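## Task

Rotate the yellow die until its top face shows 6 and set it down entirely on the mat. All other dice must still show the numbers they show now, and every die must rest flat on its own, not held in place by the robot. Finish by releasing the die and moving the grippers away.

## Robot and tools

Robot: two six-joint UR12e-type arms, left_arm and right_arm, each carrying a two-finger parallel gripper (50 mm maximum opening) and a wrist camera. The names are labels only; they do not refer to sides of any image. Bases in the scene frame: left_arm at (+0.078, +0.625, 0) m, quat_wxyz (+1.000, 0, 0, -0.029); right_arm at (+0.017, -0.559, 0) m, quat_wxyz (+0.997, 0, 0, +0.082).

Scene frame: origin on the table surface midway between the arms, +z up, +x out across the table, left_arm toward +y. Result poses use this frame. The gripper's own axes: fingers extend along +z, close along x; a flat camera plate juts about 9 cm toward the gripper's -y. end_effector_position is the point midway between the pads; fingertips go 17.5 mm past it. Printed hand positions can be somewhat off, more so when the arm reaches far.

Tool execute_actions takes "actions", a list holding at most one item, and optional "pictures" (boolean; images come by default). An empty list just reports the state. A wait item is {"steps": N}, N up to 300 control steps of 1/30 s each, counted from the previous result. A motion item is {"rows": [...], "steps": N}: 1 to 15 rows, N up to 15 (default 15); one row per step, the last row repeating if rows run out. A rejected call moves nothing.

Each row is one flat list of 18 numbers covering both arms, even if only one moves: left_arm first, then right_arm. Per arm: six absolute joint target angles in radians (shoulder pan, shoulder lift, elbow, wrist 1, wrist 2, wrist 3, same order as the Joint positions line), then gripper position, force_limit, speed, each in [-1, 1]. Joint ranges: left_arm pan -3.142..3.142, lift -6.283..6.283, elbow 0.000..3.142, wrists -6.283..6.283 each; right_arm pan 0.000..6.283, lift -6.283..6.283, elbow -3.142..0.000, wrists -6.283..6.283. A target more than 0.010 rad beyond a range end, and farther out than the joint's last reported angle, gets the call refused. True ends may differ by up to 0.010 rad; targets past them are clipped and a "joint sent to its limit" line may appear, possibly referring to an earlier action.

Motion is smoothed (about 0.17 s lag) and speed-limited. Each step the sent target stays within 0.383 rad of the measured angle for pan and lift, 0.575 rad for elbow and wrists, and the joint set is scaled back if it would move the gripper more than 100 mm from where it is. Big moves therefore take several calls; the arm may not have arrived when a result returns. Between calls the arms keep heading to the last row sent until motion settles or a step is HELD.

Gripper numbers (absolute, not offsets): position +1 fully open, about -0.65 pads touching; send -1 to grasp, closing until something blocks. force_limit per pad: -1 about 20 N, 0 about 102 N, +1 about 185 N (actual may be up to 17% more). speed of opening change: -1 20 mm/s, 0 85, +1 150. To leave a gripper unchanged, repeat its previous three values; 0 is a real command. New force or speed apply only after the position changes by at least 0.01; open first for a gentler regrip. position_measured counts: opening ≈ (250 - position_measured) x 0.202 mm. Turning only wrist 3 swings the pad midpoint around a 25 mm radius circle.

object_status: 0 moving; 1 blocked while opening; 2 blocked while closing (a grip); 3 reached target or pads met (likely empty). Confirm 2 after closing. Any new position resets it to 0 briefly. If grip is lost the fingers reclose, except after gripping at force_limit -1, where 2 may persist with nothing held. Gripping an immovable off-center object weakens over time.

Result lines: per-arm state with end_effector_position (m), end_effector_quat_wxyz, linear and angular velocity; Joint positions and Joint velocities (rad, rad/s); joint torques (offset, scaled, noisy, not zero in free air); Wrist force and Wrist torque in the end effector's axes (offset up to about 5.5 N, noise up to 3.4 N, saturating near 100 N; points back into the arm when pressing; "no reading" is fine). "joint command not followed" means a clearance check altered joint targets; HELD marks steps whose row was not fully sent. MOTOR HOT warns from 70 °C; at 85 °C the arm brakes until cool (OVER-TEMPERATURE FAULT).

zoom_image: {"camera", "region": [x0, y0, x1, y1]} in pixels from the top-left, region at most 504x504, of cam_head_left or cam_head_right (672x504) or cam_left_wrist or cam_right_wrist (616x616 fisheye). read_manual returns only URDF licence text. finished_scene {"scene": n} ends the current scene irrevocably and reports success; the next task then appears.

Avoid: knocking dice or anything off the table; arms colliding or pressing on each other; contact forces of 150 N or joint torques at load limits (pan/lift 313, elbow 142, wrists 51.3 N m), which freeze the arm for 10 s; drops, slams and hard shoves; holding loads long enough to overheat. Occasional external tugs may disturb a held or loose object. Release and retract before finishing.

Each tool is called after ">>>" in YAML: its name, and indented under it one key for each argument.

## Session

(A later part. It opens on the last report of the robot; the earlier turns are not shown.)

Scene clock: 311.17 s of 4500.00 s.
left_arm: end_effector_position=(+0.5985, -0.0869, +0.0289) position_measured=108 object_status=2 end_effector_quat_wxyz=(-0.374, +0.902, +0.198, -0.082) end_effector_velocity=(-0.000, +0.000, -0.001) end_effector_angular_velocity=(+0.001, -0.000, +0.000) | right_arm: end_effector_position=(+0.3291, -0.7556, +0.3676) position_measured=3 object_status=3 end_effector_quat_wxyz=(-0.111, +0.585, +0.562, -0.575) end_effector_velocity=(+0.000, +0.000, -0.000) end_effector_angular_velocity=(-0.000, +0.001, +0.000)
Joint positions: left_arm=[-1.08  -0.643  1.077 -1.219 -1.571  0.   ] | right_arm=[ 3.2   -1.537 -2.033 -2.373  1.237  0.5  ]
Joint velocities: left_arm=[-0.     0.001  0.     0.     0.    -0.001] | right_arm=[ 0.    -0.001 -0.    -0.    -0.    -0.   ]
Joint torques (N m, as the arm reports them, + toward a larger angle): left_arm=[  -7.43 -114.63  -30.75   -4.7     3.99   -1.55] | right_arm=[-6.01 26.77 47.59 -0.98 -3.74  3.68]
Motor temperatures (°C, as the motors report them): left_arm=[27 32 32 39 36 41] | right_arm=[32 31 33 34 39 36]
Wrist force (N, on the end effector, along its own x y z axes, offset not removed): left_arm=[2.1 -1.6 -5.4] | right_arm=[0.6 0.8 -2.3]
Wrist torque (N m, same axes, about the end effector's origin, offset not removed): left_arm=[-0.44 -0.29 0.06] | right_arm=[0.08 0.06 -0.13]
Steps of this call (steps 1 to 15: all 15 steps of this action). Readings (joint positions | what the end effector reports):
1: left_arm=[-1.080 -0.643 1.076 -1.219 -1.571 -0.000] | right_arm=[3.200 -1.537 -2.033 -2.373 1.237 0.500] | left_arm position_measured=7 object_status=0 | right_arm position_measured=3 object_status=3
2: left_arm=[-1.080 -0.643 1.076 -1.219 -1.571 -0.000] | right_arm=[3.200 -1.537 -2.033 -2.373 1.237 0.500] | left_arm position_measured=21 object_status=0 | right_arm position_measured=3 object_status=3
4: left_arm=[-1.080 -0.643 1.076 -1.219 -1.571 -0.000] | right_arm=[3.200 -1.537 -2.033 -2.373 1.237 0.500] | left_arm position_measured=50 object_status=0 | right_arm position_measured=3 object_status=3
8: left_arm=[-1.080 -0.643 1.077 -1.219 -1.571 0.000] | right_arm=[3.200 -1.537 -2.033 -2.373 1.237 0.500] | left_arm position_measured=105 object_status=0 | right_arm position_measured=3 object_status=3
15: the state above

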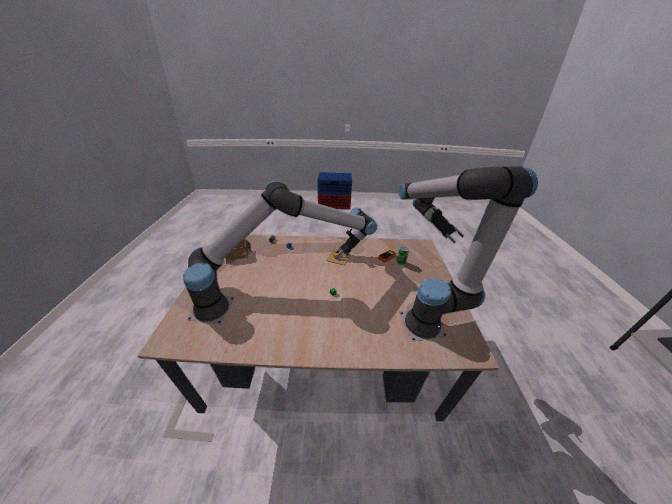

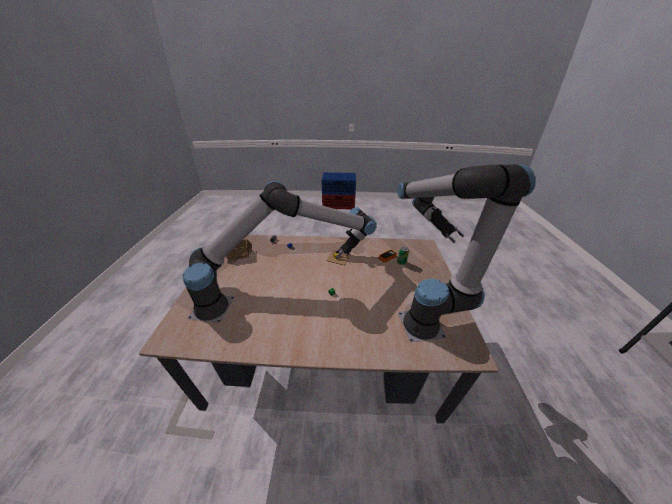

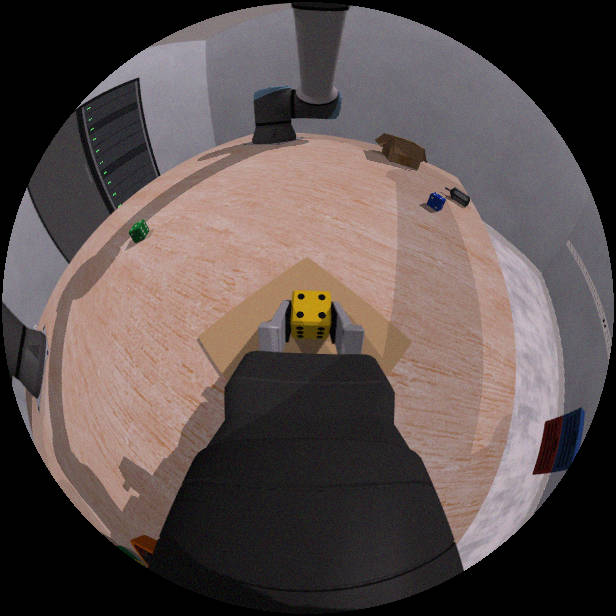

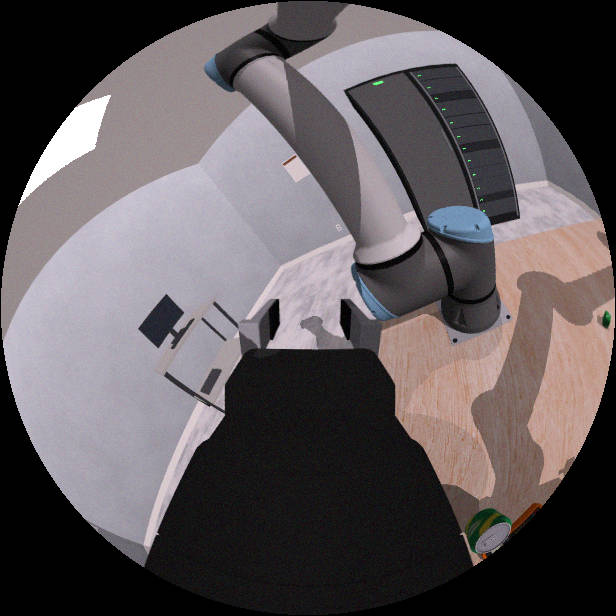

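>>> execute_actions:
  actions:
    - {"rows":[[-1.08,-0.647,1.077,-1.216,-1.571,0,-1,-0.3,0,3.2,-1.537,-2.033,-2.373,1.237,0.5,1,0,0],[-1.08,-0.656,1.079,-1.21,-1.571,0,-1,-0.3,0,3.2,-1.537,-2.033,-2.373,1.237,0.5,1,0,0],[-1.08,-0.67,1.084,-1.205,-1.571,0,-1,-0.3,0,3.2,-1.537,-2.033,-2.373,1.237,0.5,1,0,0],[-1.08,-0.69,1.095,-1.215,-1.571,0,-1,-0.3,0,3.2,-1.537,-2.033,-2.373,1.237,0.5,1,0,0],[-1.08,-0.713,1.11,-1.25,-1.571,0,-1,-0.3,0,3.2,-1.537,-2.033,-2.373,1.237,0.5,1,0,0],[-1.08,-0.736,1.13,-1.3,-1.571,0,-1,-0.3,0,3.2,-1.537,-2.033,-2.373,1.237,0.5,1,0,0],[-1.08,-0.76,1.155,-1.36,-1.571,0,-1,-0.3,0,3.2,-1.537,-2.033,-2.373,1.237,0.5,1,0,0],[-1.08,-0.785,1.185,-1.42,-1.571,0,-1,-0.3,0,3.2,-1.537,-2.033,-2.373,1.237,0.5,1,0,0],[-1.08,-0.812,1.22,-1.485,-1.571,0,-1,-0.3,0,3.2,-1.537,-2.033,-2.373,1.237,0.5,1,0,0],[-1.08,-0.84,1.256,-1.55,-1.571,0,-1,-0.3,0,3.2,-1.537,-2.033,-2.373,1.237,0.5,1,0,0],[-1.08,-0.87,1.294,-1.62,-1.571,0,-1,-0.3,0,3.2,-1.537,-2.033,-2.373,1.237,0.5,1,0,0],[-1.08,-0.9,1.34,-1.69,-1.571,0,-1,-0.3,0,3.2,-1.537,-2.033,-2.373,1.237,0.5,1,0,0],[-1.08,-0.93,1.386,-1.76,-1.571,0,-1,-0.3,0,3.2,-1.537,-2.033,-2.373,1.237,0.5,1,0,0],[-1.08,-0.96,1.432,-1.83,-1.571,0,-1,-0.3,0,3.2,-1.537,-2.033,-2.373,1.237,0.5,1,0,0],[-1.08,-0.99,1.478,-1.9,-1.571,0,-1,-0.3,0,3.2,-1.537,-2.033,-2.373,1.237,0.5,1,0,0]],"steps":15}
  pictures: false

>>> execute_actions:
  actions:
    - {"rows":[[-1.08,-1.09,1.6577,-2.2,-1.571,0,-1,-0.3,0,3.2,-1.537,-2.033,-2.373,1.237,0.5,1,0,0]],"steps":6}
  pictures: false

>>> execute_actions:
  actions:
    - {"rows":[[-1.08,-1.13,1.86,-2.77,-1.571,0,-1,-0.3,0,3.2,-1.537,-2.033,-2.373,1.237,0.5,1,0,0]],"steps":10}
  pictures: false

>>> execute_actions:
  actions:
    - {"rows":[[-1.08,-1.13,2.07,-3.27,-1.571,0,-1,-0.3,0,3.2,-1.537,-2.033,-2.373,1.237,0.5,1,0,0]],"steps":10}
  pictures: false

>>> execute_actions:
  actions:
    - {"rows":[[-1.08,-1.086,2.1445,-3.4147,-1.571,0,-1,-0.3,0,3.2,-1.537,-2.033,-2.373,1.237,0.5,1,0,0]],"steps":9}
  pictures: false

>>> execute_actions:
  actions:
    - {"rows":[[-1.08,-1.055,2.146,-3.4472,-1.571,0,-1,-0.3,0,3.2,-1.537,-2.033,-2.373,1.237,0.5,1,0,0],[-1.08,-1.035,2.147,-3.4682,-1.571,0,-1,-0.3,0,3.2,-1.537,-2.033,-2.373,1.237,0.5,1,0,0],[-1.08,-1.018,2.1475,-3.4857,-1.571,0,-1,-0.3,0,3.2,-1.537,-2.033,-2.373,1.237,0.5,1,0,0],[-1.08,-1.008,2.1478,-3.496,-1.571,0,-1,-0.3,0,3.2,-1.537,-2.033,-2.373,1.237,0.5,1,0,0],[-1.08,-1.0008,2.1478,-3.5032,-1.571,0,-1,-0.3,0,3.2,-1.537,-2.033,-2.373,1.237,0.5,1,0,0]],"steps":15}
  pictures: false

>>> execute_actions:
  actions:
    - {"rows":[[-1.08,-0.999,2.1478,-3.505,-1.571,0,-1,-0.3,0,3.2,-1.537,-2.033,-2.373,1.237,0.5,1,0,0]],"steps":15}

Scene clock: 345.00 s of 4500.00 s.
left_arm: end_effector_position=(+0.6070, -0.1051, +0.0979) position_measured=108 object_status=2 end_effector_quat_wxyz=(-0.198, +0.956, +0.210, -0.044) end_effector_velocity=(+0.011, -0.024, +0.125) end_effector_angular_velocity=(-1.415, -0.653, -0.002) | right_arm: end_effector_position=(+0.3291, -0.7556, +0.3676) position_measured=3 object_status=3 end_effector_quat_wxyz=(-0.111, +0.585, +0.562, -0.575) end_effector_velocity=(+0.001, +0.000, -0.000) end_effector_angular_velocity=(+0.000, -0.001, +0.000)
Joint positions: left_arm=[-1.08  -0.867  1.295 -1.59  -1.571 -0.   ] | right_arm=[ 3.2   -1.537 -2.033 -2.373  1.237  0.5  ]
Joint velocities: left_arm=[-0.    -0.834  1.134 -1.859  0.     0.002] | right_arm=[ 0.    -0.     0.001  0.001 -0.    -0.   ]
Joint torques (N m, as the arm reports them, + toward a larger angle): left_arm=[  -9.32 -116.36  -17.43   -9.61    3.73   -1.74] | right_arm=[-8.1  26.87 48.12 -0.7  -3.03  3.79]
Motor temperatures (°C, as the motors report them): left_arm=[27 32 32 39 36 41] | right_arm=[32 31 33 34 39 36]
Wrist force (N, on the end effector, along its own x y z axes, offset not removed): left_arm=[8.2 1.1 -6.5] | right_arm=[1.9 -1.5 -2.6]
Wrist torque (N m, same axes, about the end effector's origin, offset not removed): left_arm=[-0.05 -1.56 -0.09] | right_arm=[-0.27 -0.21 -0.10]
Steps of this call (steps 1 to 15: the robot went on to your last target; steps 16 to 90: nothing new was sent; then 30.33 s passed at rest; steps 91 to 105: all 15 steps of this action). Readings (joint positions | what the end effector reports):
91: left_arm=[-1.080 -0.643 1.077 -1.219 -1.571 -0.000] | right_arm=[3.200 -1.537 -2.033 -2.373 1.237 0.500] | left_arm position_measured=108 object_status=2 | right_arm position_measured=3 object_status=3
92: left_arm=[-1.080 -0.644 1.077 -1.219 -1.571 -0.000] | right_arm=[3.200 -1.537 -2.033 -2.373 1.237 0.500] | left_arm position_measured=108 object_status=2 | right_arm position_measured=3 object_status=3
94: left_arm=[-1.080 -0.650 1.079 -1.215 -1.571 -0.000] | right_arm=[3.200 -1.537 -2.033 -2.373 1.237 0.500] | left_arm position_measured=108 object_status=2 | right_arm position_measured=3 object_status=3
98: left_arm=[-1.080 -0.700 1.108 -1.251 -1.571 0.000] | right_arm=[3.200 -1.537 -2.033 -2.373 1.237 0.500] | left_arm position_measured=108 object_status=2 | right_arm position_measured=3 object_status=3
105: the state above

Scene clock: 345.20 s of 4500.00 s.
left_arm: end_effector_position=(+0.6024, -0.0953, +0.1161) position_measured=108 object_status=2 end_effector_quat_wxyz=(-0.034, +0.976, +0.215, -0.007) end_effector_velocity=(+0.027, -0.059, +0.056) end_effector_angular_velocity=(-1.262, -0.582, +0.000) | right_arm: end_effector_position=(+0.3291, -0.7556, +0.3676) position_measured=3 object_status=3 end_effector_quat_wxyz=(-0.111, +0.585, +0.562, -0.575) end_effector_velocity=(-0.000, -0.000, +0.000) end_effector_angular_velocity=(+0.000, -0.001, +0.000)
Joint positions: left_arm=[-1.08  -1.046  1.578 -2.033 -1.571 -0.   ] | right_arm=[ 3.2   -1.537 -2.033 -2.373  1.237  0.5  ]
Joint velocities: left_arm=[ 0.    -0.467  0.853 -1.776 -0.001 -0.   ] | right_arm=[ 0.     0.001 -0.    -0.    -0.     0.   ]
Joint torques (N m, as the arm reports them, + toward a larger angle): left_arm=[  0.54 -61.29 -58.02   0.83   3.65  -1.66] | right_arm=[-4.67 26.86 47.88 -1.43 -2.87  3.73]
Motor temperatures (°C, as the motors report them): left_arm=[27 32 32 39 36 41] | right_arm=[32 31 33 34 39 36]
Wrist force (N, on the end effector, along its own x y z axes, offset not removed): left_arm=[0.9 -6.1 2.5] | right_arm=[-0.3 0.4 -0.9]
Wrist torque (N m, same axes, about the end effector's origin, offset not removed): left_arm=[-0.85 -0.22 -0.06] | right_arm=[0.06 0.14 -0.10]
Steps of this call (steps 1 to 6: all 6 steps of this action). Readings (joint positions | what the end effector reports):
1: left_arm=[-1.080 -0.895 1.335 -1.654 -1.571 -0.000] | right_arm=[3.200 -1.537 -2.033 -2.373 1.237 0.500] | left_arm position_measured=108 object_status=2 | right_arm position_measured=3 object_status=3
2: left_arm=[-1.080 -0.928 1.381 -1.724 -1.571 -0.000] | right_arm=[3.200 -1.537 -2.033 -2.373 1.237 0.500] | left_arm position_measured=108 object_status=2 | right_arm position_measured=3 object_status=3
4: left_arm=[-1.080 -1.002 1.496 -1.884 -1.571 -0.000] | right_arm=[3.200 -1.537 -2.033 -2.373 1.237 0.500] | left_arm position_measured=108 object_status=2 | right_arm position_measured=3 object_status=3
6: the state above

Scene clock: 345.53 s of 4500.00 s.
left_arm: end_effector_position=(+0.6104, -0.1127, +0.1149) position_measured=108 object_status=2 end_effector_quat_wxyz=(+0.181, +0.960, +0.211, +0.040) end_effector_velocity=(+0.071, -0.153, +0.144) end_effector_angular_velocity=(-0.929, -0.430, +0.000) | right_arm: end_effector_position=(+0.3291, -0.7556, +0.3676) position_measured=3 object_status=3 end_effector_quat_wxyz=(-0.111, +0.585, +0.562, -0.575) end_effector_velocity=(+0.000, -0.000, -0.000) end_effector_angular_velocity=(-0.000, -0.001, -0.000)
Joint positions: left_arm=[-1.08  -1.126  1.841 -2.659 -1.571 -0.   ] | right_arm=[ 3.2   -1.537 -2.033 -2.373  1.237  0.5  ]
Joint velocities: left_arm=[ 0.    -0.039  0.198 -1.183  0.001  0.   ] | right_arm=[-0.     0.     0.     0.001 -0.     0.001]
Joint torques (N m, as the arm reports them, + toward a larger angle): left_arm=[  5.88 -79.43 -32.67  -2.03   3.66  -1.28] | right_arm=[-5.87 26.17 49.55 -1.52 -3.    3.86]
Motor temperatures (°C, as the motors report them): left_arm=[27 32 32 39 36 41] | right_arm=[32 31 33 34 39 36]
Wrist force (N, on the end effector, along its own x y z axes, offset not removed): left_arm=[2.1 3.2 -7.8] | right_arm=[0.3 -0.3 -1.1]
Wrist torque (N m, same axes, about the end effector's origin, offset not removed): left_arm=[0.21 -0.35 -0.11] | right_arm=[0.03 0.11 -0.03]
Steps of this call (steps 1 to 10: all 10 steps of this action). Readings (joint positions | what the end effector reports):
1: left_arm=[-1.080 -1.060 1.602 -2.083 -1.571 0.000] | right_arm=[3.200 -1.537 -2.033 -2.373 1.237 0.500] | left_arm position_measured=108 object_status=2 | right_arm position_measured=3 object_status=3
2: left_arm=[-1.080 -1.073 1.624 -2.124 -1.571 -0.000] | right_arm=[3.200 -1.537 -2.033 -2.373 1.237 0.500] | left_arm position_measured=108 object_status=2 | right_arm position_measured=3 object_status=3
4: left_arm=[-1.080 -1.100 1.704 -2.232 -1.571 -0.000] | right_arm=[3.200 -1.537 -2.033 -2.373 1.237 0.500] | left_arm position_measured=108 object_status=2 | right_arm position_measured=3 object_status=3
8: left_arm=[-1.080 -1.123 1.822 -2.544 -1.571 -0.000] | right_arm=[3.200 -1.537 -2.033 -2.373 1.237 0.500] | left_arm position_measured=108 object_status=2 | right_arm position_measured=3 object_status=3
10: the state above

Scene clock: 345.87 s of 4500.00 s.
left_arm: end_effector_position=(+0.6015, -0.0934, +0.1101) position_measured=108 object_status=2 end_effector_quat_wxyz=(+0.333, +0.918, +0.202, +0.073) end_effector_velocity=(+0.012, -0.026, +0.116) end_effector_angular_velocity=(-0.617, -0.286, -0.000) | right_arm: end_effector_position=(+0.3291, -0.7556, +0.3676) position_measured=3 object_status=3 end_effector_quat_wxyz=(-0.111, +0.585, +0.562, -0.575) end_effector_velocity=(+0.000, -0.000, +0.000) end_effector_angular_velocity=(+0.001, -0.001, +0.000)
Joint positions: left_arm=[-1.08  -1.13   2.052 -3.188 -1.571 -0.   ] | right_arm=[ 3.2   -1.537 -2.033 -2.373  1.237  0.5  ]
Joint velocities: left_arm=[ 0.    -0.003  0.189 -0.867  0.     0.001] | right_arm=[-0.     0.001  0.     0.     0.    -0.001]
Joint torques (N m, as the arm reports them, + toward a larger angle): left_arm=[  5.77 -77.7  -31.85  -4.8    3.52  -1.42] | right_arm=[-9.65 28.72 48.34 -0.98 -3.4   4.34]
Motor temperatures (°C, as the motors report them): left_arm=[27 32 32 39 36 41] | right_arm=[32 31 33 34 39 36]
Wrist force (N, on the end effector, along its own x y z axes, offset not removed): left_arm=[0.3 -0.4 -5.9] | right_arm=[2.1 1.4 -3.1]
Wrist torque (N m, same axes, about the end effector's origin, offset not removed): left_arm=[-0.32 0.24 -0.21] | right_arm=[0.29 -0.25 -0.07]
Steps of this call (steps 1 to 10: all 10 steps of this action). Readings (joint positions | what the end effector reports):
1: left_arm=[-1.080 -1.127 1.847 -2.692 -1.571 -0.000] | right_arm=[3.200 -1.537 -2.033 -2.373 1.237 0.500] | left_arm position_measured=108 object_status=2 | right_arm position_measured=3 object_status=3
2: left_arm=[-1.080 -1.128 1.856 -2.721 -1.571 -0.000] | right_arm=[3.200 -1.537 -2.033 -2.373 1.237 0.500] | left_arm position_measured=108 object_status=2 | right_arm position_measured=3 object_status=3
4: left_arm=[-1.080 -1.129 1.921 -2.815 -1.571 -0.000] | right_arm=[3.200 -1.537 -2.033 -2.373 1.237 0.500] | left_arm position_measured=108 object_status=2 | right_arm position_measured=3 object_status=3
8: left_arm=[-1.080 -1.130 2.034 -3.103 -1.571 -0.000] | right_arm=[3.200 -1.537 -2.033 -2.373 1.237 0.500] | left_arm position_measured=108 object_status=2 | right_arm position_measured=3 object_status=3
10: the state above

Scene clock: 346.17 s of 4500.00 s.
left_arm: end_effector_position=(+0.5913, -0.0712, +0.0820) position_measured=108 object_status=2 end_effector_quat_wxyz=(+0.370, +0.904, +0.199, +0.081) end_effector_velocity=(-0.010, +0.022, -0.022) end_effector_angular_velocity=(-0.071, -0.035, -0.000) | right_arm: end_effector_position=(+0.3291, -0.7556, +0.3676) position_measured=3 object_status=3 end_effector_quat_wxyz=(-0.111, +0.585, +0.562, -0.575) end_effector_velocity=(-0.000, -0.000, +0.000) end_effector_angular_velocity=(+0.001, +0.001, -0.000)
Joint positions: left_arm=[-1.08  -1.09   2.137 -3.396 -1.571 -0.   ] | right_arm=[ 3.2   -1.537 -2.033 -2.373  1.237  0.5  ]
Joint velocities: left_arm=[-0.     0.039  0.077 -0.195  0.001  0.001] | right_arm=[-0.     0.    -0.    -0.     0.    -0.001]
Joint torques (N m, as the arm reports them, + toward a larger angle): left_arm=[  0.54 -63.06 -22.25  -8.69   3.14  -1.48] | right_arm=[-2.98 28.68 47.49 -1.61 -2.83  3.24]
Motor temperatures (°C, as the motors report them): left_arm=[27 32 32 39 36 41] | right_arm=[32 31 33 34 39 36]
Wrist force (N, on the end effector, along its own x y z axes, offset not removed): left_arm=[1.0 -1.8 -3.5] | right_arm=[3.3 -1.4 -3.3]
Wrist torque (N m, same axes, about the end effector's origin, offset not removed): left_arm=[-0.32 -0.27 -0.12] | right_arm=[-0.28 -0.54 -0.17]
Steps of this call (steps 1 to 9: all 9 steps of this action). Readings (joint positions | what the end effector reports):
1: left_arm=[-1.080 -1.130 2.057 -3.213 -1.571 -0.000] | right_arm=[3.200 -1.537 -2.033 -2.373 1.237 0.500] | left_arm position_measured=108 object_status=2 | right_arm position_measured=3 object_status=3
2: left_arm=[-1.080 -1.125 2.066 -3.236 -1.571 -0.000] | right_arm=[3.200 -1.537 -2.033 -2.373 1.237 0.500] | left_arm position_measured=108 object_status=2 | right_arm position_measured=3 object_status=3
4: left_arm=[-1.080 -1.107 2.101 -3.306 -1.571 -0.000] | right_arm=[3.200 -1.537 -2.033 -2.373 1.237 0.500] | left_arm position_measured=108 object_status=2 | right_arm position_measured=3 object_status=3
8: left_arm=[-1.080 -1.091 2.134 -3.388 -1.571 -0.000] | right_arm=[3.200 -1.537 -2.033 -2.373 1.237 0.500] | left_arm position_measured=108 object_status=2 | right_arm position_measured=3 object_status=3
9: the state above

Scene clock: 346.67 s of 4500.00 s.
left_arm: end_effector_position=(+0.5903, -0.0690, +0.0317) position_measured=108 object_status=2 end_effector_quat_wxyz=(+0.374, +0.902, +0.198, +0.082) end_effector_velocity=(+0.000, +0.001, -0.010) end_effector_angular_velocity=(+0.002, -0.001, -0.000) | right_arm: end_effector_position=(+0.3291, -0.7556, +0.3676) position_measured=3 object_status=3 end_effector_quat_wxyz=(-0.111, +0.585, +0.562, -0.575) end_effector_velocity=(-0.000, -0.000, -0.000) end_effector_angular_velocity=(-0.000, +0.000, +0.000)
Joint positions: left_arm=[-1.08  -1.002  2.148 -3.502 -1.571  0.   ] | right_arm=[ 3.2   -1.537 -2.033 -2.373  1.237  0.5  ]
Joint velocities: left_arm=[-0.     0.017  0.001 -0.016  0.001  0.001] | right_arm=[-0.    -0.    -0.001  0.    -0.     0.   ]
Joint torques (N m, as the arm reports them, + toward a larger angle): left_arm=[  4.03 -62.25 -13.56  -9.37   3.71  -1.47] | right_arm=[-7.91 31.51 48.1  -1.28 -2.74  3.66]
Motor temperatures (°C, as the motors report them): left_arm=[27 32 32 39 36 41] | right_arm=[32 31 33 34 39 36]
Wrist force (N, on the end effector, along its own x y z axes, offset not removed): left_arm=[2.0 -0.7 -4.1] | right_arm=[1.3 -1.1 -1.7]
Wrist torque (N m, same axes, about the end effector's origin, offset not removed): left_arm=[-0.12 -0.35 -0.08] | right_arm=[-0.19 -0.16 -0.17]
Steps of this call (steps 1 to 15: all 15 steps of this action). Readings (joint positions | what the end effector reports):
1: left_arm=[-1.080 -1.088 2.139 -3.402 -1.571 -0.000] | right_arm=[3.200 -1.537 -2.033 -2.373 1.237 0.500] | left_arm position_measured=108 object_status=2 | right_arm position_measured=3 object_status=3
2: left_arm=[-1.080 -1.084 2.141 -3.410 -1.571 0.000] | right_arm=[3.200 -1.537 -2.033 -2.373 1.237 0.500] | left_arm position_measured=108 object_status=2 | right_arm position_measured=3 object_status=3
4: left_arm=[-1.080 -1.062 2.144 -3.436 -1.571 -0.000] | right_arm=[3.200 -1.537 -2.033 -2.373 1.237 0.500] | left_arm position_measured=108 object_status=2 | right_arm position_measured=3 object_status=3
8: left_arm=[-1.080 -1.019 2.147 -3.484 -1.571 -0.000] | right_arm=[3.200 -1.537 -2.033 -2.373 1.237 0.500] | left_arm position_measured=108 object_status=2 | right_arm position_measured=3 object_status=3
15: the state above

Scene clock: 347.17 s of 4500.00 s.
left_arm: end_effector_position=(+0.5903, -0.0690, +0.0298) position_measured=108 object_status=2 end_effector_quat_wxyz=(+0.374, +0.902, +0.198, +0.082) end_effector_velocity=(-0.001, +0.002, -0.002) end_effector_angular_velocity=(+0.004, +0.001, -0.000) | right_arm: end_effector_position=(+0.3291, -0.7556, +0.3676) position_measured=3 object_status=3 end_effector_quat_wxyz=(-0.111, +0.585, +0.562, -0.575) end_effector_velocity=(-0.001, -0.000, +0.000) end_effector_angular_velocity=(+0.000, -0.001, -0.000)
Joint positions: left_arm=[-1.08  -0.999  2.148 -3.505 -1.571 -0.   ] | right_arm=[ 3.2   -1.537 -2.033 -2.373  1.237  0.5  ]
Joint velocities: left_arm=[-0.     0.001  0.002  0.     0.     0.001] | right_arm=[-0.     0.002 -0.001 -0.     0.     0.   ]
Joint torques (N m, as the arm reports them, + toward a larger angle): left_arm=[  3.81 -60.74 -11.61  -9.54   3.57  -1.09] | right_arm=[-6.42 28.16 47.81 -1.24 -2.95  3.39]
Motor temperatures (°C, as the motors report them): left_arm=[27 32 32 39 36 41] | right_arm=[32 31 33 34 39 36]
Wrist force (N, on the end effector, along its own x y z axes, offset not removed): left_arm=[4.7 -3.5 0.7] | right_arm=[0.9 0.8 -3.5]
Wrist torque (N m, same axes, about the end effector's origin, offset not removed): left_arm=[-0.53 -1.06 -0.20] | right_arm=[0.09 -0.08 -0.21]
Steps of this call (steps 1 to 15: all 15 steps of this action). Readings (joint positions | what the end effector reports):
1: left_arm=[-1.080 -1.002 2.148 -3.502 -1.571 -0.000] | right_arm=[3.200 -1.537 -2.033 -2.373 1.237 0.500] | left_arm position_measured=108 object_status=2 | right_arm position_measured=3 object_status=3
2: left_arm=[-1.080 -1.001 2.148 -3.503 -1.571 0.000] | right_arm=[3.200 -1.537 -2.033 -2.373 1.237 0.500] | left_arm position_measured=108 object_status=2 | right_arm position_measured=3 object_status=3
4: left_arm=[-1.080 -1.000 2.148 -3.504 -1.571 -0.000] | right_arm=[3.200 -1.537 -2.033 -2.373 1.237 0.500] | left_arm position_measured=108 object_status=2 | right_arm position_measured=3 object_status=3
8: left_arm=[-1.080 -0.999 2.148 -3.505 -1.571 -0.000] | right_arm=[3.200 -1.537 -2.033 -2.373 1.237 0.500] | left_arm position_measured=108 object_status=2 | right_arm position_measured=3 object_status=3
15: the state above

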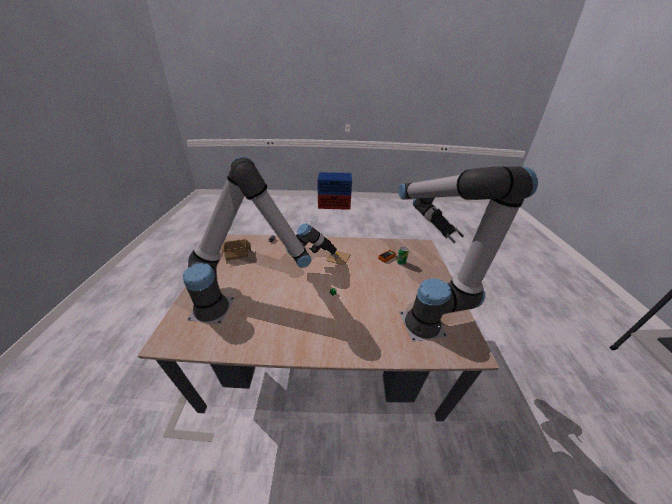

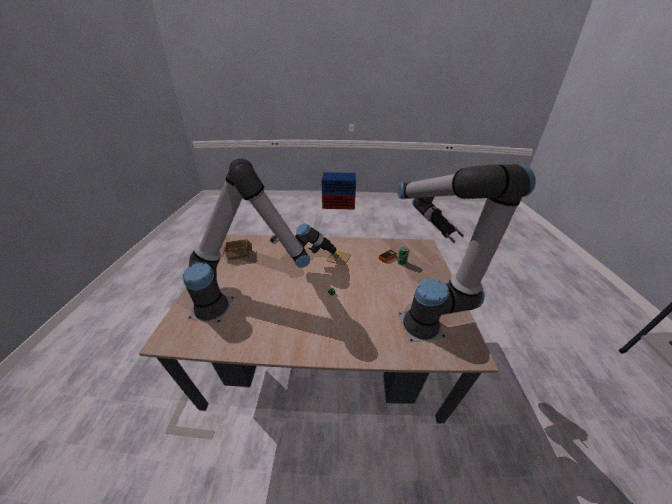

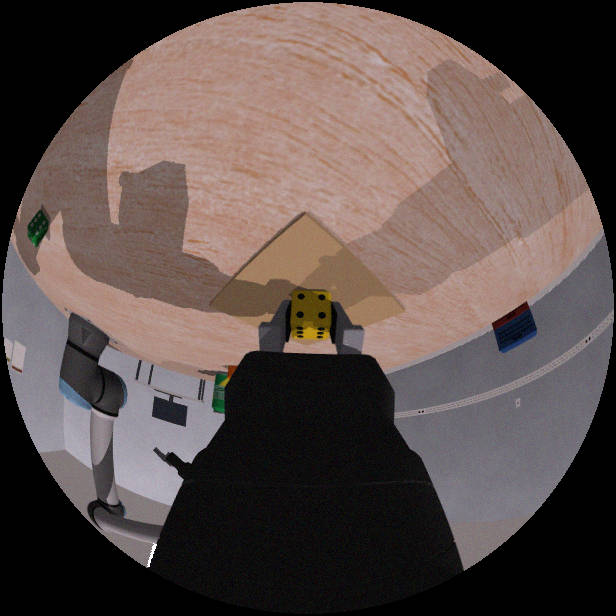

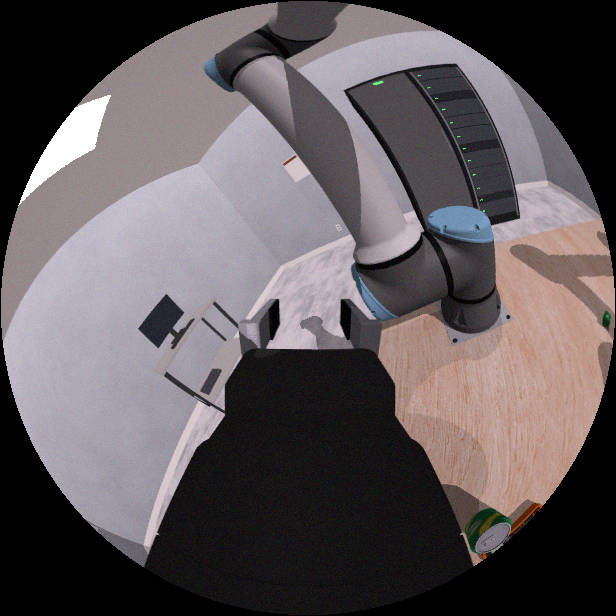

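>>> execute_actions:
  actions: []

Scene clock: 359.80 s of 4500.00 s.
left_arm: end_effector_position=(+0.5903, -0.0690, +0.0298) position_measured=108 object_status=2 end_effector_quat_wxyz=(+0.374, +0.902, +0.198, +0.082) end_effector_velocity=(-0.000, +0.000, -0.002) end_effector_angular_velocity=(+0.002, +0.001, +0.001) | right_arm: end_effector_position=(+0.3291, -0.7556, +0.3676) position_measured=3 object_status=3 end_effector_quat_wxyz=(-0.111, +0.585, +0.562, -0.575) end_effector_velocity=(-0.000, +0.000, +0.000) end_effector_angular_velocity=(+0.000, -0.000, -0.000)
Joint positions: left_arm=[-1.08  -0.999  2.148 -3.505 -1.571  0.   ] | right_arm=[ 3.2   -1.537 -2.033 -2.373  1.237  0.5  ]
Joint velocities: left_arm=[ 0.     0.002  0.     0.     0.    -0.001] | right_arm=[-0.  0.  0. -0.  0. -0.]
Joint torques (N m, as the arm reports them, + toward a larger angle): left_arm=[ -2.08 -58.31 -12.86  -9.67   2.91  -1.24] | right_arm=[-5.78 28.7  47.26 -1.51 -3.37  3.89]
Motor temperatures (°C, as the motors report them): left_arm=[27 32 32 39 36 41] | right_arm=[32 31 33 34 39 36]
Wrist force (N, on the end effector, along its own x y z axes, offset not removed): left_arm=[-3.0 -1.4 -0.4] | right_arm=[0.3 0.3 -1.1]
Wrist torque (N m, same axes, about the end effector's origin, offset not removed): left_arm=[-0.29 0.44 -0.08] | right_arm=[0.12 0.05 -0.14]
Steps of this call (steps 1 to 15: the robot went on to your last target; steps 16 to 90: nothing new was sent; then 9.63 s passed at rest). Readings (joint positions | what the end effector reports):
1: left_arm=[-1.080 -0.999 2.148 -3.505 -1.571 -0.000] | right_arm=[3.200 -1.537 -2.033 -2.373 1.237 0.500] | left_arm position_measured=108 object_status=2 | right_arm position_measured=3 object_status=3
2: left_arm=[-1.080 -0.999 2.148 -3.505 -1.571 -0.000] | right_arm=[3.200 -1.537 -2.033 -2.373 1.237 0.500] | left_arm position_measured=108 object_status=2 | right_arm position_measured=3 object_status=3
4: left_arm=[-1.080 -0.999 2.148 -3.505 -1.571 0.000] | right_arm=[3.200 -1.537 -2.033 -2.373 1.237 0.500] | left_arm position_measured=108 object_status=2 | right_arm position_measured=3 object_status=3
8: left_arm=[-1.080 -0.999 2.148 -3.505 -1.571 0.000] | right_arm=[3.200 -1.537 -2.033 -2.373 1.237 0.500] | left_arm position_measured=108 object_status=2 | right_arm position_measured=3 object_status=3
90: the state above
All arms were judged still, so your last target was given up. Only a new action makes them travel on or press farther. Fingers that are still opening or closing keep moving.

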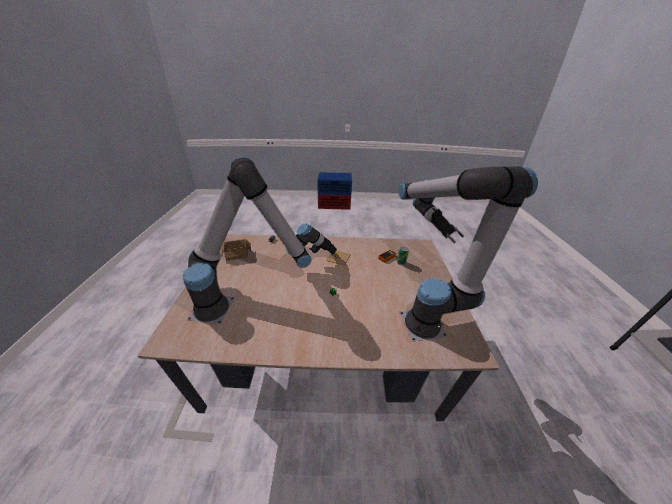

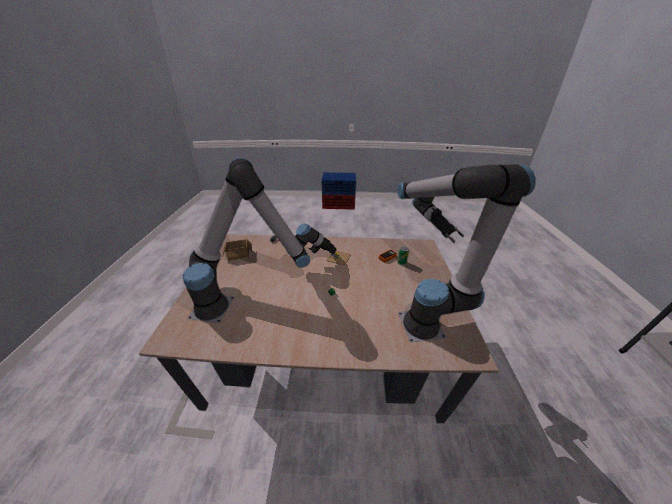

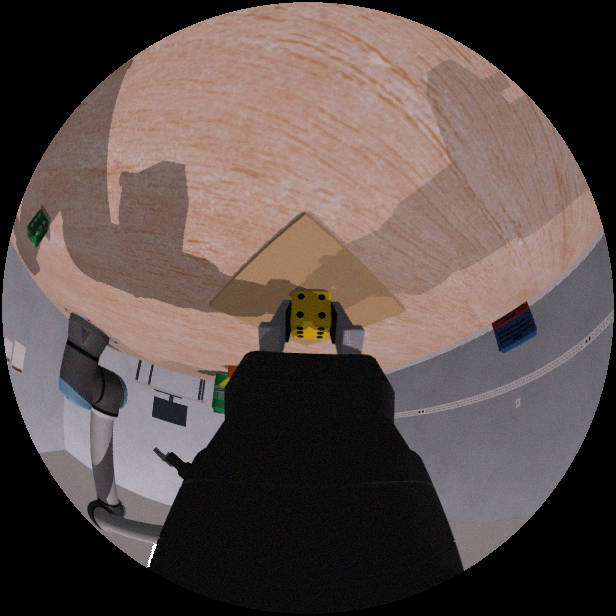

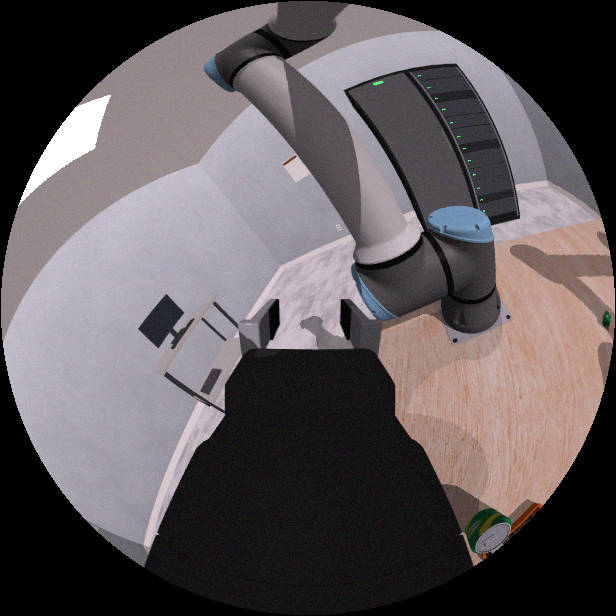

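>>> execute_actions:
  actions:
    - {"rows":[[-1.08,-0.9971,2.1478,-3.5069,-1.571,0,-1,-0.3,0,3.2,-1.537,-2.033,-2.373,1.237,0.5,1,0,0]],"steps":13}
  pictures: false

Scene clock: 371.10 s of 4500.00 s.
left_arm: end_effector_position=(+0.5903, -0.0690, +0.0287) position_measured=108 object_status=2 end_effector_quat_wxyz=(+0.374, +0.902, +0.198, +0.082) end_effector_velocity=(-0.000, -0.000, +0.000) end_effector_angular_velocity=(-0.001, +0.001, -0.000) | right_arm: end_effector_position=(+0.3291, -0.7556, +0.3676) position_measured=3 object_status=3 end_effector_quat_wxyz=(-0.111, +0.585, +0.562, -0.575) end_effector_velocity=(-0.000, +0.000, -0.000) end_effector_angular_velocity=(+0.001, +0.000, -0.000)
Joint positions: left_arm=[-1.08  -0.997  2.148 -3.507 -1.571 -0.   ] | right_arm=[ 3.2   -1.537 -2.033 -2.373  1.237  0.5  ]
Joint velocities: left_arm=[-0.    -0.     0.    -0.    -0.001 -0.001] | right_arm=[ 0.     0.    -0.     0.     0.    -0.001]
Joint torques (N m, as the arm reports them, + toward a larger angle): left_arm=[-12.16 -58.1  -13.66  -9.72   2.84  -1.45] | right_arm=[-7.06 29.74 45.79 -1.5  -3.02  3.56]
Motor temperatures (°C, as the motors report them): left_arm=[27 32 32 39 36 41] | right_arm=[32 31 33 34 39 36]
Wrist force (N, on the end effector, along its own x y z axes, offset not removed): left_arm=[1.0 -2.9 -2.5] | right_arm=[1.7 -1.5 -2.4]
Wrist torque (N m, same axes, about the end effector's origin, offset not removed): left_arm=[-0.54 -0.23 -0.10] | right_arm=[-0.31 -0.19 -0.05]
Steps of this call (steps 1 to 90: nothing new was sent; then 7.87 s passed at rest; steps 91 to 103: all 13 steps of this action). Readings (joint positions | what the end effector reports):
91: left_arm=[-1.080 -0.999 2.148 -3.505 -1.571 0.000] | right_arm=[3.200 -1.537 -2.033 -2.373 1.237 0.500] | left_arm position_measured=108 object_status=2 | right_arm position_measured=3 object_status=3
92: left_arm=[-1.080 -0.999 2.148 -3.505 -1.571 -0.000] | right_arm=[3.200 -1.537 -2.033 -2.373 1.237 0.500] | left_arm position_measured=108 object_status=2 | right_arm position_measured=3 object_status=3
94: left_arm=[-1.080 -0.998 2.148 -3.506 -1.571 -0.000] | right_arm=[3.200 -1.537 -2.033 -2.373 1.237 0.500] | left_arm position_measured=108 object_status=2 | right_arm position_measured=3 object_status=3
98: left_arm=[-1.080 -0.997 2.148 -3.507 -1.571 -0.000] | right_arm=[3.200 -1.537 -2.033 -2.373 1.237 0.500] | left_arm position_measured=108 object_status=2 | right_arm position_measured=3 object_status=3
103: the state above

>>> execute_actions:
  actions:
    - {"rows":[[-1.08,-0.9951,2.1478,-3.5089,-1.571,0,-1,-0.3,0,3.2,-1.537,-2.033,-2.373,1.237,0.5,1,0,0]],"steps":13}
  pictures: false

Scene clock: 381.37 s of 4500.00 s.
left_arm: end_effector_position=(+0.5903, -0.0690, +0.0277) position_measured=108 object_status=2 end_effector_quat_wxyz=(+0.374, +0.902, +0.198, +0.082) end_effector_velocity=(-0.000, +0.001, -0.001) end_effector_angular_velocity=(+0.001, -0.000, +0.000) | right_arm: end_effector_position=(+0.3291, -0.7556, +0.3676) position_measured=3 object_status=3 end_effector_quat_wxyz=(-0.111, +0.585, +0.562, -0.575) end_effector_velocity=(-0.000, -0.000, +0.000) end_effector_angular_velocity=(+0.001, -0.001, +0.000)
Joint positions: left_arm=[-1.08  -0.995  2.148 -3.509 -1.571  0.   ] | right_arm=[ 3.2   -1.537 -2.033 -2.373  1.237  0.5  ]
Joint velocities: left_arm=[-0.    -0.     0.001  0.     0.001  0.   ] | right_arm=[-0.     0.001 -0.001  0.     0.    -0.001]
Joint torques (N m, as the arm reports them, + toward a larger angle): left_arm=[ -8.89 -32.79 -18.54  -0.77   2.84  -1.87] | right_arm=[-4.78 29.25 46.61 -1.18 -2.97  3.85]
Motor temperatures (°C, as the motors report them): left_arm=[27 32 32 39 36 41] | right_arm=[32 31 33 34 39 36]
Wrist force (N, on the end effector, along its own x y z axes, offset not removed): left_arm=[0.6 16.7 -43.5] | right_arm=[0.2 -1.1 -1.2]
Wrist torque (N m, same axes, about the end effector's origin, offset not removed): left_arm=[0.47 -0.26 -0.07] | right_arm=[-0.15 0.04 -0.09]
Steps of this call (steps 1 to 15: the robot went on to your last target; steps 16 to 90: nothing new was sent; then 6.83 s passed at rest; steps 91 to 103: all 13 steps of this action). Readings (joint positions | what the end effector reports):
91: left_arm=[-1.080 -0.997 2.148 -3.507 -1.571 -0.000] | right_arm=[3.200 -1.537 -2.033 -2.373 1.237 0.500] | left_arm position_measured=108 object_status=2 | right_arm position_measured=3 object_status=3
92: left_arm=[-1.080 -0.997 2.148 -3.507 -1.571 0.000] | right_arm=[3.200 -1.537 -2.033 -2.373 1.237 0.500] | left_arm position_measured=108 object_status=2 | right_arm position_measured=3 object_status=3
94: left_arm=[-1.080 -0.996 2.148 -3.508 -1.571 -0.000] | right_arm=[3.200 -1.537 -2.033 -2.373 1.237 0.500] | left_arm position_measured=108 object_status=2 | right_arm position_measured=3 object_status=3
98: left_arm=[-1.080 -0.995 2.148 -3.509 -1.571 -0.000] | right_arm=[3.200 -1.537 -2.033 -2.373 1.237 0.500] | left_arm position_measured=108 object_status=2 | right_arm position_measured=3 object_status=3
103: the state above

Contact. Ease slightly and open.

>>> execute_actions:
  actions:
    - {"rows":[[-1.08,-0.9962,2.1478,-3.5078,-1.571,0,-1,-0.3,0,3.2,-1.537,-2.033,-2.373,1.237,0.5,1,0,0],[-1.08,-0.9962,2.1478,-3.5078,-1.571,0,-1,-0.3,0,3.2,-1.537,-2.033,-2.373,1.237,0.5,1,0,0],[-1.08,-0.9962,2.1478,-3.5078,-1.571,0,-1,-0.3,0,3.2,-1.537,-2.033,-2.373,1.237,0.5,1,0,0],[-1.08,-0.9962,2.1478,-3.5078,-1.571,0,-1,-0.3,0,3.2,-1.537,-2.033,-2.373,1.237,0.5,1,0,0],[-1.08,-0.9962,2.1478,-3.5078,-1.571,0,1,-0.3,0,3.2,-1.537,-2.033,-2.373,1.237,0.5,1,0,0]],"steps":15}
  pictures: false

>>> execute_actions:
  actions:
    - {"rows":[[-1.08,-1.005,2.1476,-3.499,-1.571,0,1,-0.3,0,3.2,-1.537,-2.033,-2.373,1.237,0.5,1,0,0],[-1.08,-1.02,2.147,-3.483,-1.571,0,1,-0.3,0,3.2,-1.537,-2.033,-2.373,1.237,0.5,1,0,0],[-1.08,-1.035,2.146,-3.467,-1.571,0,1,-0.3,0,3.2,-1.537,-2.033,-2.373,1.237,0.5,1,0,0],[-1.08,-1.05,2.145,-3.45,-1.571,0,1,-0.3,0,3.2,-1.537,-2.033,-2.373,1.237,0.5,1,0,0],[-1.08,-1.068,2.145,-3.433,-1.571,0,1,-0.3,0,3.2,-1.537,-2.033,-2.373,1.237,0.5,1,0,0],[-1.08,-1.086,2.1445,-3.4147,-1.571,0,1,-0.3,0,3.2,-1.537,-2.033,-2.373,1.237,0.5,1,0,0],[-1.08,-1.11,2.14,-3.386,-1.571,0,1,-0.3,0,3.2,-1.537,-2.033,-2.373,1.237,0.5,1,0,0],[-1.08,-1.14,2.134,-3.35,-1.571,0,1,-0.3,0,3.2,-1.537,-2.033,-2.373,1.237,0.5,1,0,0],[-1.08,-1.17,2.127,-3.313,-1.571,0,1,-0.3,0,3.2,-1.537,-2.033,-2.373,1.237,0.5,1,0,0],[-1.08,-1.2,2.12,-3.276,-1.571,0,1,-0.3,0,3.2,-1.537,-2.033,-2.373,1.237,0.5,1,0,0],[-1.08,-1.23,2.12,-3.26,-1.571,0,1,-0.3,0,3.2,-1.537,-2.033,-2.373,1.237,0.5,1,0,0],[-1.08,-1.26,2.12,-3.25,-1.571,0,1,-0.3,0,3.2,-1.537,-2.033,-2.373,1.237,0.5,1,0,0]],"steps":15}
  pictures: false

>>> execute_actions:
  actions:
    - {"steps":15}

Scene clock: 402.97 s of 4500.00 s.
left_arm: end_effector_position=(+0.5902, -0.0689, +0.0280) position_measured=3 object_status=0 end_effector_quat_wxyz=(+0.374, +0.902, +0.198, +0.082) end_effector_velocity=(-0.000, -0.000, +0.001) end_effector_angular_velocity=(-0.002, +0.000, +0.000) | right_arm: end_effector_position=(+0.3291, -0.7556, +0.3676) position_measured=3 object_status=3 end_effector_quat_wxyz=(-0.111, +0.585, +0.562, -0.575) end_effector_velocity=(+0.000, +0.000, +0.001) end_effector_angular_velocity=(+0.001, -0.003, +0.000)
Joint positions: left_arm=[-1.08  -0.996  2.148 -3.507 -1.571 -0.   ] | right_arm=[ 3.2   -1.537 -2.033 -2.373  1.237  0.5  ]
Joint velocities: left_arm=[-0.    -0.     0.    -0.002 -0.    -0.001] | right_arm=[ 0.     0.001  0.001  0.     0.    -0.   ]
Joint torques (N m, as the arm reports them, + toward a larger angle): left_arm=[ -5.88 -79.2  -25.85  -9.75   2.49  -0.9 ] | right_arm=[-5.77 28.25 47.44 -1.76 -2.79  3.38]
Motor temperatures (°C, as the motors report them): left_arm=[27 32 32 39 36 41] | right_arm=[32 31 33 34 39 36]
Wrist force (N, on the end effector, along its own x y z axes, offset not removed): left_arm=[3.0 -0.2 2.1] | right_arm=[1.5 -1.3 -1.0]
Wrist torque (N m, same axes, about the end effector's origin, offset not removed): left_arm=[-0.05 -0.48 -0.05] | right_arm=[-0.19 -0.05 -0.03]
Steps of this call (steps 1 to 15: the robot went on to your last target; steps 16 to 90: nothing new was sent; then 18.10 s passed at rest; steps 91 to 105: all 15 steps of this action). Readings (joint positions | what the end effector reports):
91: left_arm=[-1.080 -0.995 2.148 -3.509 -1.571 -0.000] | right_arm=[3.200 -1.537 -2.033 -2.373 1.237 0.500] | left_arm position_measured=108 object_status=2 | right_arm position_measured=3 object_status=3
92: left_arm=[-1.080 -0.995 2.148 -3.509 -1.571 -0.000] | right_arm=[3.200 -1.537 -2.033 -2.373 1.237 0.500] | left_arm position_measured=108 object_status=2 | right_arm position_measured=3 object_status=3
94: left_arm=[-1.080 -0.996 2.148 -3.508 -1.571 -0.000] | right_arm=[3.200 -1.537 -2.033 -2.373 1.237 0.500] | left_arm position_measured=108 object_status=2 | right_arm position_measured=3 object_status=3
98: left_arm=[-1.080 -0.996 2.148 -3.507 -1.571 -0.000] | right_arm=[3.200 -1.537 -2.033 -2.373 1.237 0.500] | left_arm position_measured=62 object_status=0 | right_arm position_measured=3 object_status=3
105: the state above

Scene clock: 403.47 s of 4500.00 s.
left_arm: end_effector_position=(+0.5912, -0.0709, +0.1645) position_measured=3 object_status=3 end_effector_quat_wxyz=(+0.383, +0.899, +0.198, +0.084) end_effector_velocity=(-0.009, +0.019, +0.333) end_effector_angular_velocity=(-0.139, -0.063, -0.000) | right_arm: end_effector_position=(+0.3291, -0.7556, +0.3676) position_measured=3 object_status=3 end_effector_quat_wxyz=(-0.111, +0.585, +0.562, -0.575) end_effector_velocity=(-0.000, +0.000, -0.000) end_effector_angular_velocity=(-0.000, -0.001, +0.000)
Joint positions: left_arm=[-1.08  -1.214  2.124 -3.286 -1.571 -0.   ] | right_arm=[ 3.2   -1.537 -2.033 -2.373  1.237  0.5  ]
Joint velocities: left_arm=[ 0.    -0.489 -0.04   0.376 -0.001 -0.001] | right_arm=[ 0.  0. -0.  0.  0.  0.]
Joint torques (N m, as the arm reports them, + toward a larger angle): left_arm=[ -4.04 -30.32 -42.01  -2.36   2.24  -1.84] | right_arm=[-7.8  32.66 45.48 -1.65 -2.94  3.34]
Motor temperatures (°C, as the motors report them): left_arm=[27 32 32 39 36 41] | right_arm=[32 31 33 34 39 36]
Wrist force (N, on the end effector, along its own x y z axes, offset not removed): left_arm=[2.2 1.6 -5.8] | right_arm=[0.0 1.1 -2.9]
Wrist torque (N m, same axes, about the end effector's origin, offset not removed): left_arm=[-0.14 -0.53 -0.13] | right_arm=[0.20 0.15 -0.01]
Steps of this call (steps 1 to 15: all 15 steps of this action). Readings (joint positions | what the end effector reports):
1: left_arm=[-1.080 -0.996 2.148 -3.507 -1.571 -0.000] | right_arm=[3.200 -1.537 -2.033 -2.373 1.237 0.500] | left_arm position_measured=3 object_status=0 | right_arm position_measured=3 object_status=3
2: left_arm=[-1.080 -0.998 2.148 -3.506 -1.571 -0.000] | right_arm=[3.200 -1.537 -2.033 -2.373 1.237 0.500] | left_arm position_measured=3 object_status=0 | right_arm position_measured=3 object_status=3
4: left_arm=[-1.080 -1.008 2.148 -3.495 -1.571 -0.000] | right_arm=[3.200 -1.537 -2.033 -2.373 1.237 0.500] | left_arm position_measured=3 object_status=3 | right_arm position_measured=3 object_status=3
8: left_arm=[-1.080 -1.056 2.145 -3.445 -1.571 -0.000] | right_arm=[3.200 -1.537 -2.033 -2.373 1.237 0.500] | left_arm position_measured=3 object_status=3 | right_arm position_measured=3 object_status=3
15: the state above

Scene clock: 403.97 s of 4500.00 s.
left_arm: end_effector_position=(+0.5900, -0.0684, +0.1955) position_measured=3 object_status=3 end_effector_quat_wxyz=(+0.389, +0.896, +0.197, +0.085) end_effector_velocity=(-0.000, +0.001, +0.002) end_effector_angular_velocity=(-0.000, -0.000, -0.000) | right_arm: end_effector_position=(+0.3291, -0.7556, +0.3676) position_measured=3 object_status=3 end_effector_quat_wxyz=(-0.111, +0.585, +0.562, -0.575) end_effector_velocity=(+0.000, +0.000, -0.001) end_effector_angular_velocity=(-0.000, +0.003, +0.000)
Joint positions: left_arm=[-1.08  -1.26   2.12  -3.25  -1.571 -0.   ] | right_arm=[ 3.2   -1.537 -2.033 -2.373  1.237  0.5  ]
Joint velocities: left_arm=[ 0.    -0.004  0.001  0.002 -0.     0.001] | right_arm=[-0.    -0.002 -0.001  0.     0.    -0.001]
Joint torques (N m, as the arm reports them, + toward a larger angle): left_arm=[  2.63 -69.85 -52.27  -1.65   2.31  -1.39] | right_arm=[-10.34  27.92  47.32  -1.7   -2.9    3.3 ]
Motor temperatures (°C, as the motors report them): left_arm=[27 32 32 39 36 41] | right_arm=[32 31 33 34 39 36]
Wrist force (N, on the end effector, along its own x y z axes, offset not removed): left_arm=[1.1 -0.5 2.2] | right_arm=[1.4 0.4 -2.6]
Wrist torque (N m, same axes, about the end effector's origin, offset not removed): left_arm=[-0.09 -0.31 -0.06] | right_arm=[0.04 -0.15 -0.11]
Steps of this call (steps 1 to 15: the robot went on to your last target). Readings (joint positions | what the end effector reports):
1: left_arm=[-1.080 -1.228 2.122 -3.275 -1.571 -0.000] | right_arm=[3.200 -1.537 -2.033 -2.373 1.237 0.500] | left_arm position_measured=3 object_status=3 | right_arm position_measured=3 object_status=3
2: left_arm=[-1.080 -1.237 2.122 -3.268 -1.571 0.000] | right_arm=[3.200 -1.537 -2.033 -2.373 1.237 0.500] | left_arm position_measured=3 object_status=3 | right_arm position_measured=3 object_status=3
4: left_arm=[-1.080 -1.249 2.121 -3.259 -1.571 -0.000] | right_arm=[3.200 -1.537 -2.033 -2.373 1.237 0.500] | left_arm position_measured=3 object_status=3 | right_arm position_measured=3 object_status=3
8: left_arm=[-1.080 -1.257 2.120 -3.252 -1.571 0.000] | right_arm=[3.200 -1.537 -2.033 -2.373 1.237 0.500] | left_arm position_measured=3 object_status=3 | right_arm position_measured=3 object_status=3
15: the state above

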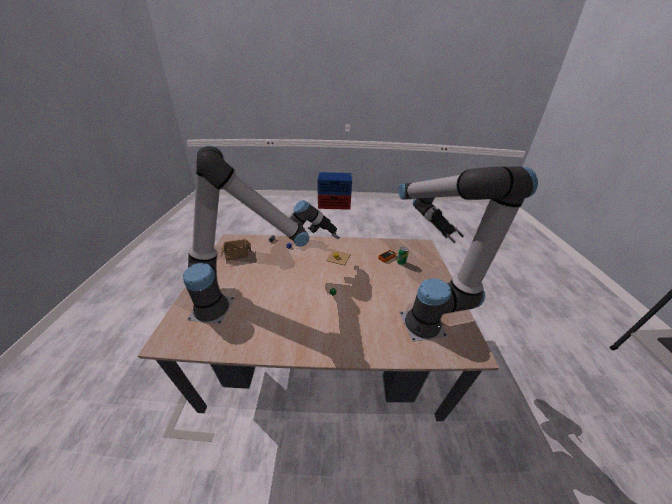

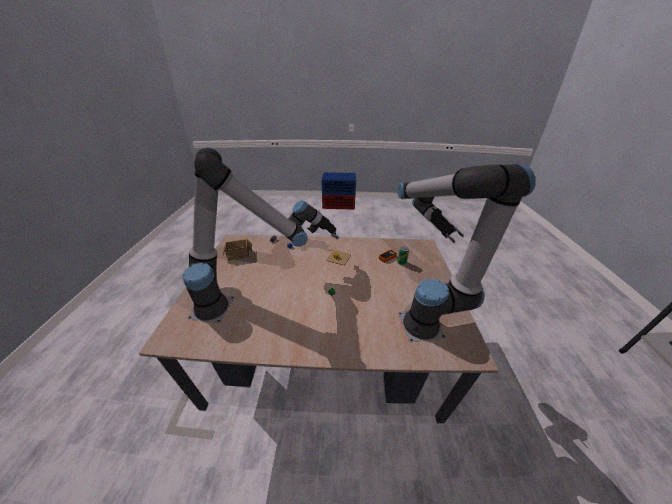

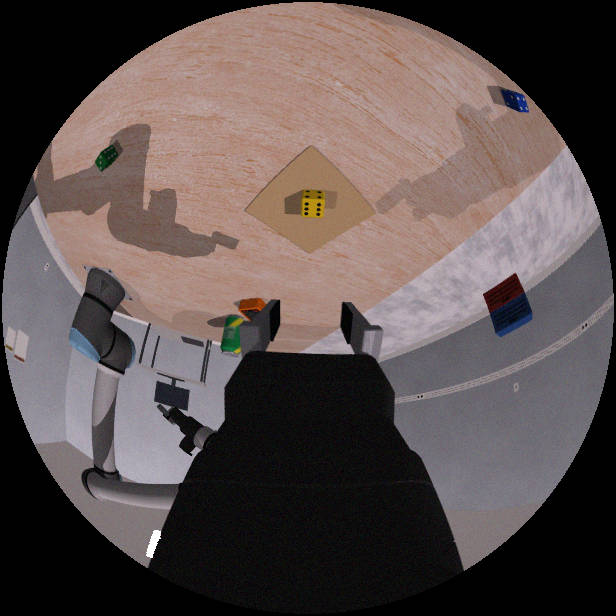

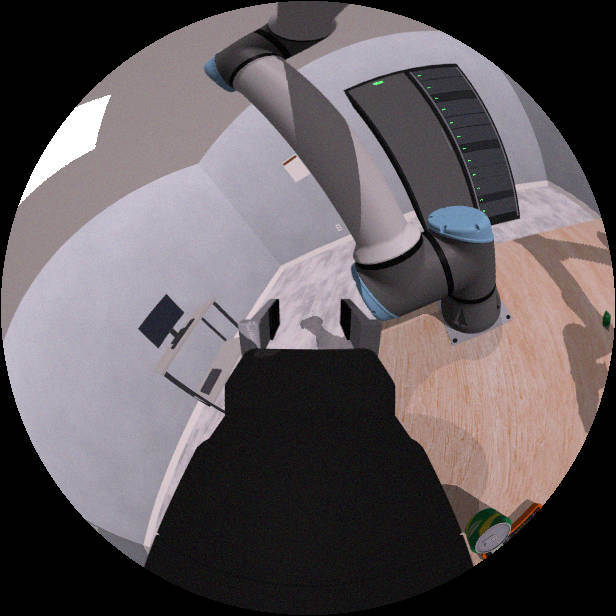

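>>> zoom_image:
  camera: "cam_left_wrist"
  region: [240, 140, 390, 260]

Region (240, 140, 390, 260) of cam_left_wrist's 616x616 image, scaled by 3.360, with more detail than that image has; it fills the top 403 rows of this view, and the rest is white.

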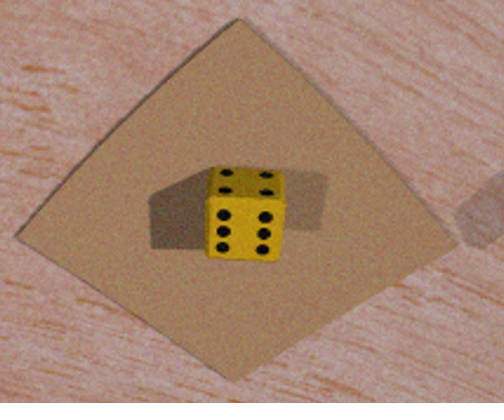

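>>> finished_scene:
  scene: 2

The scene is finished: the task was done.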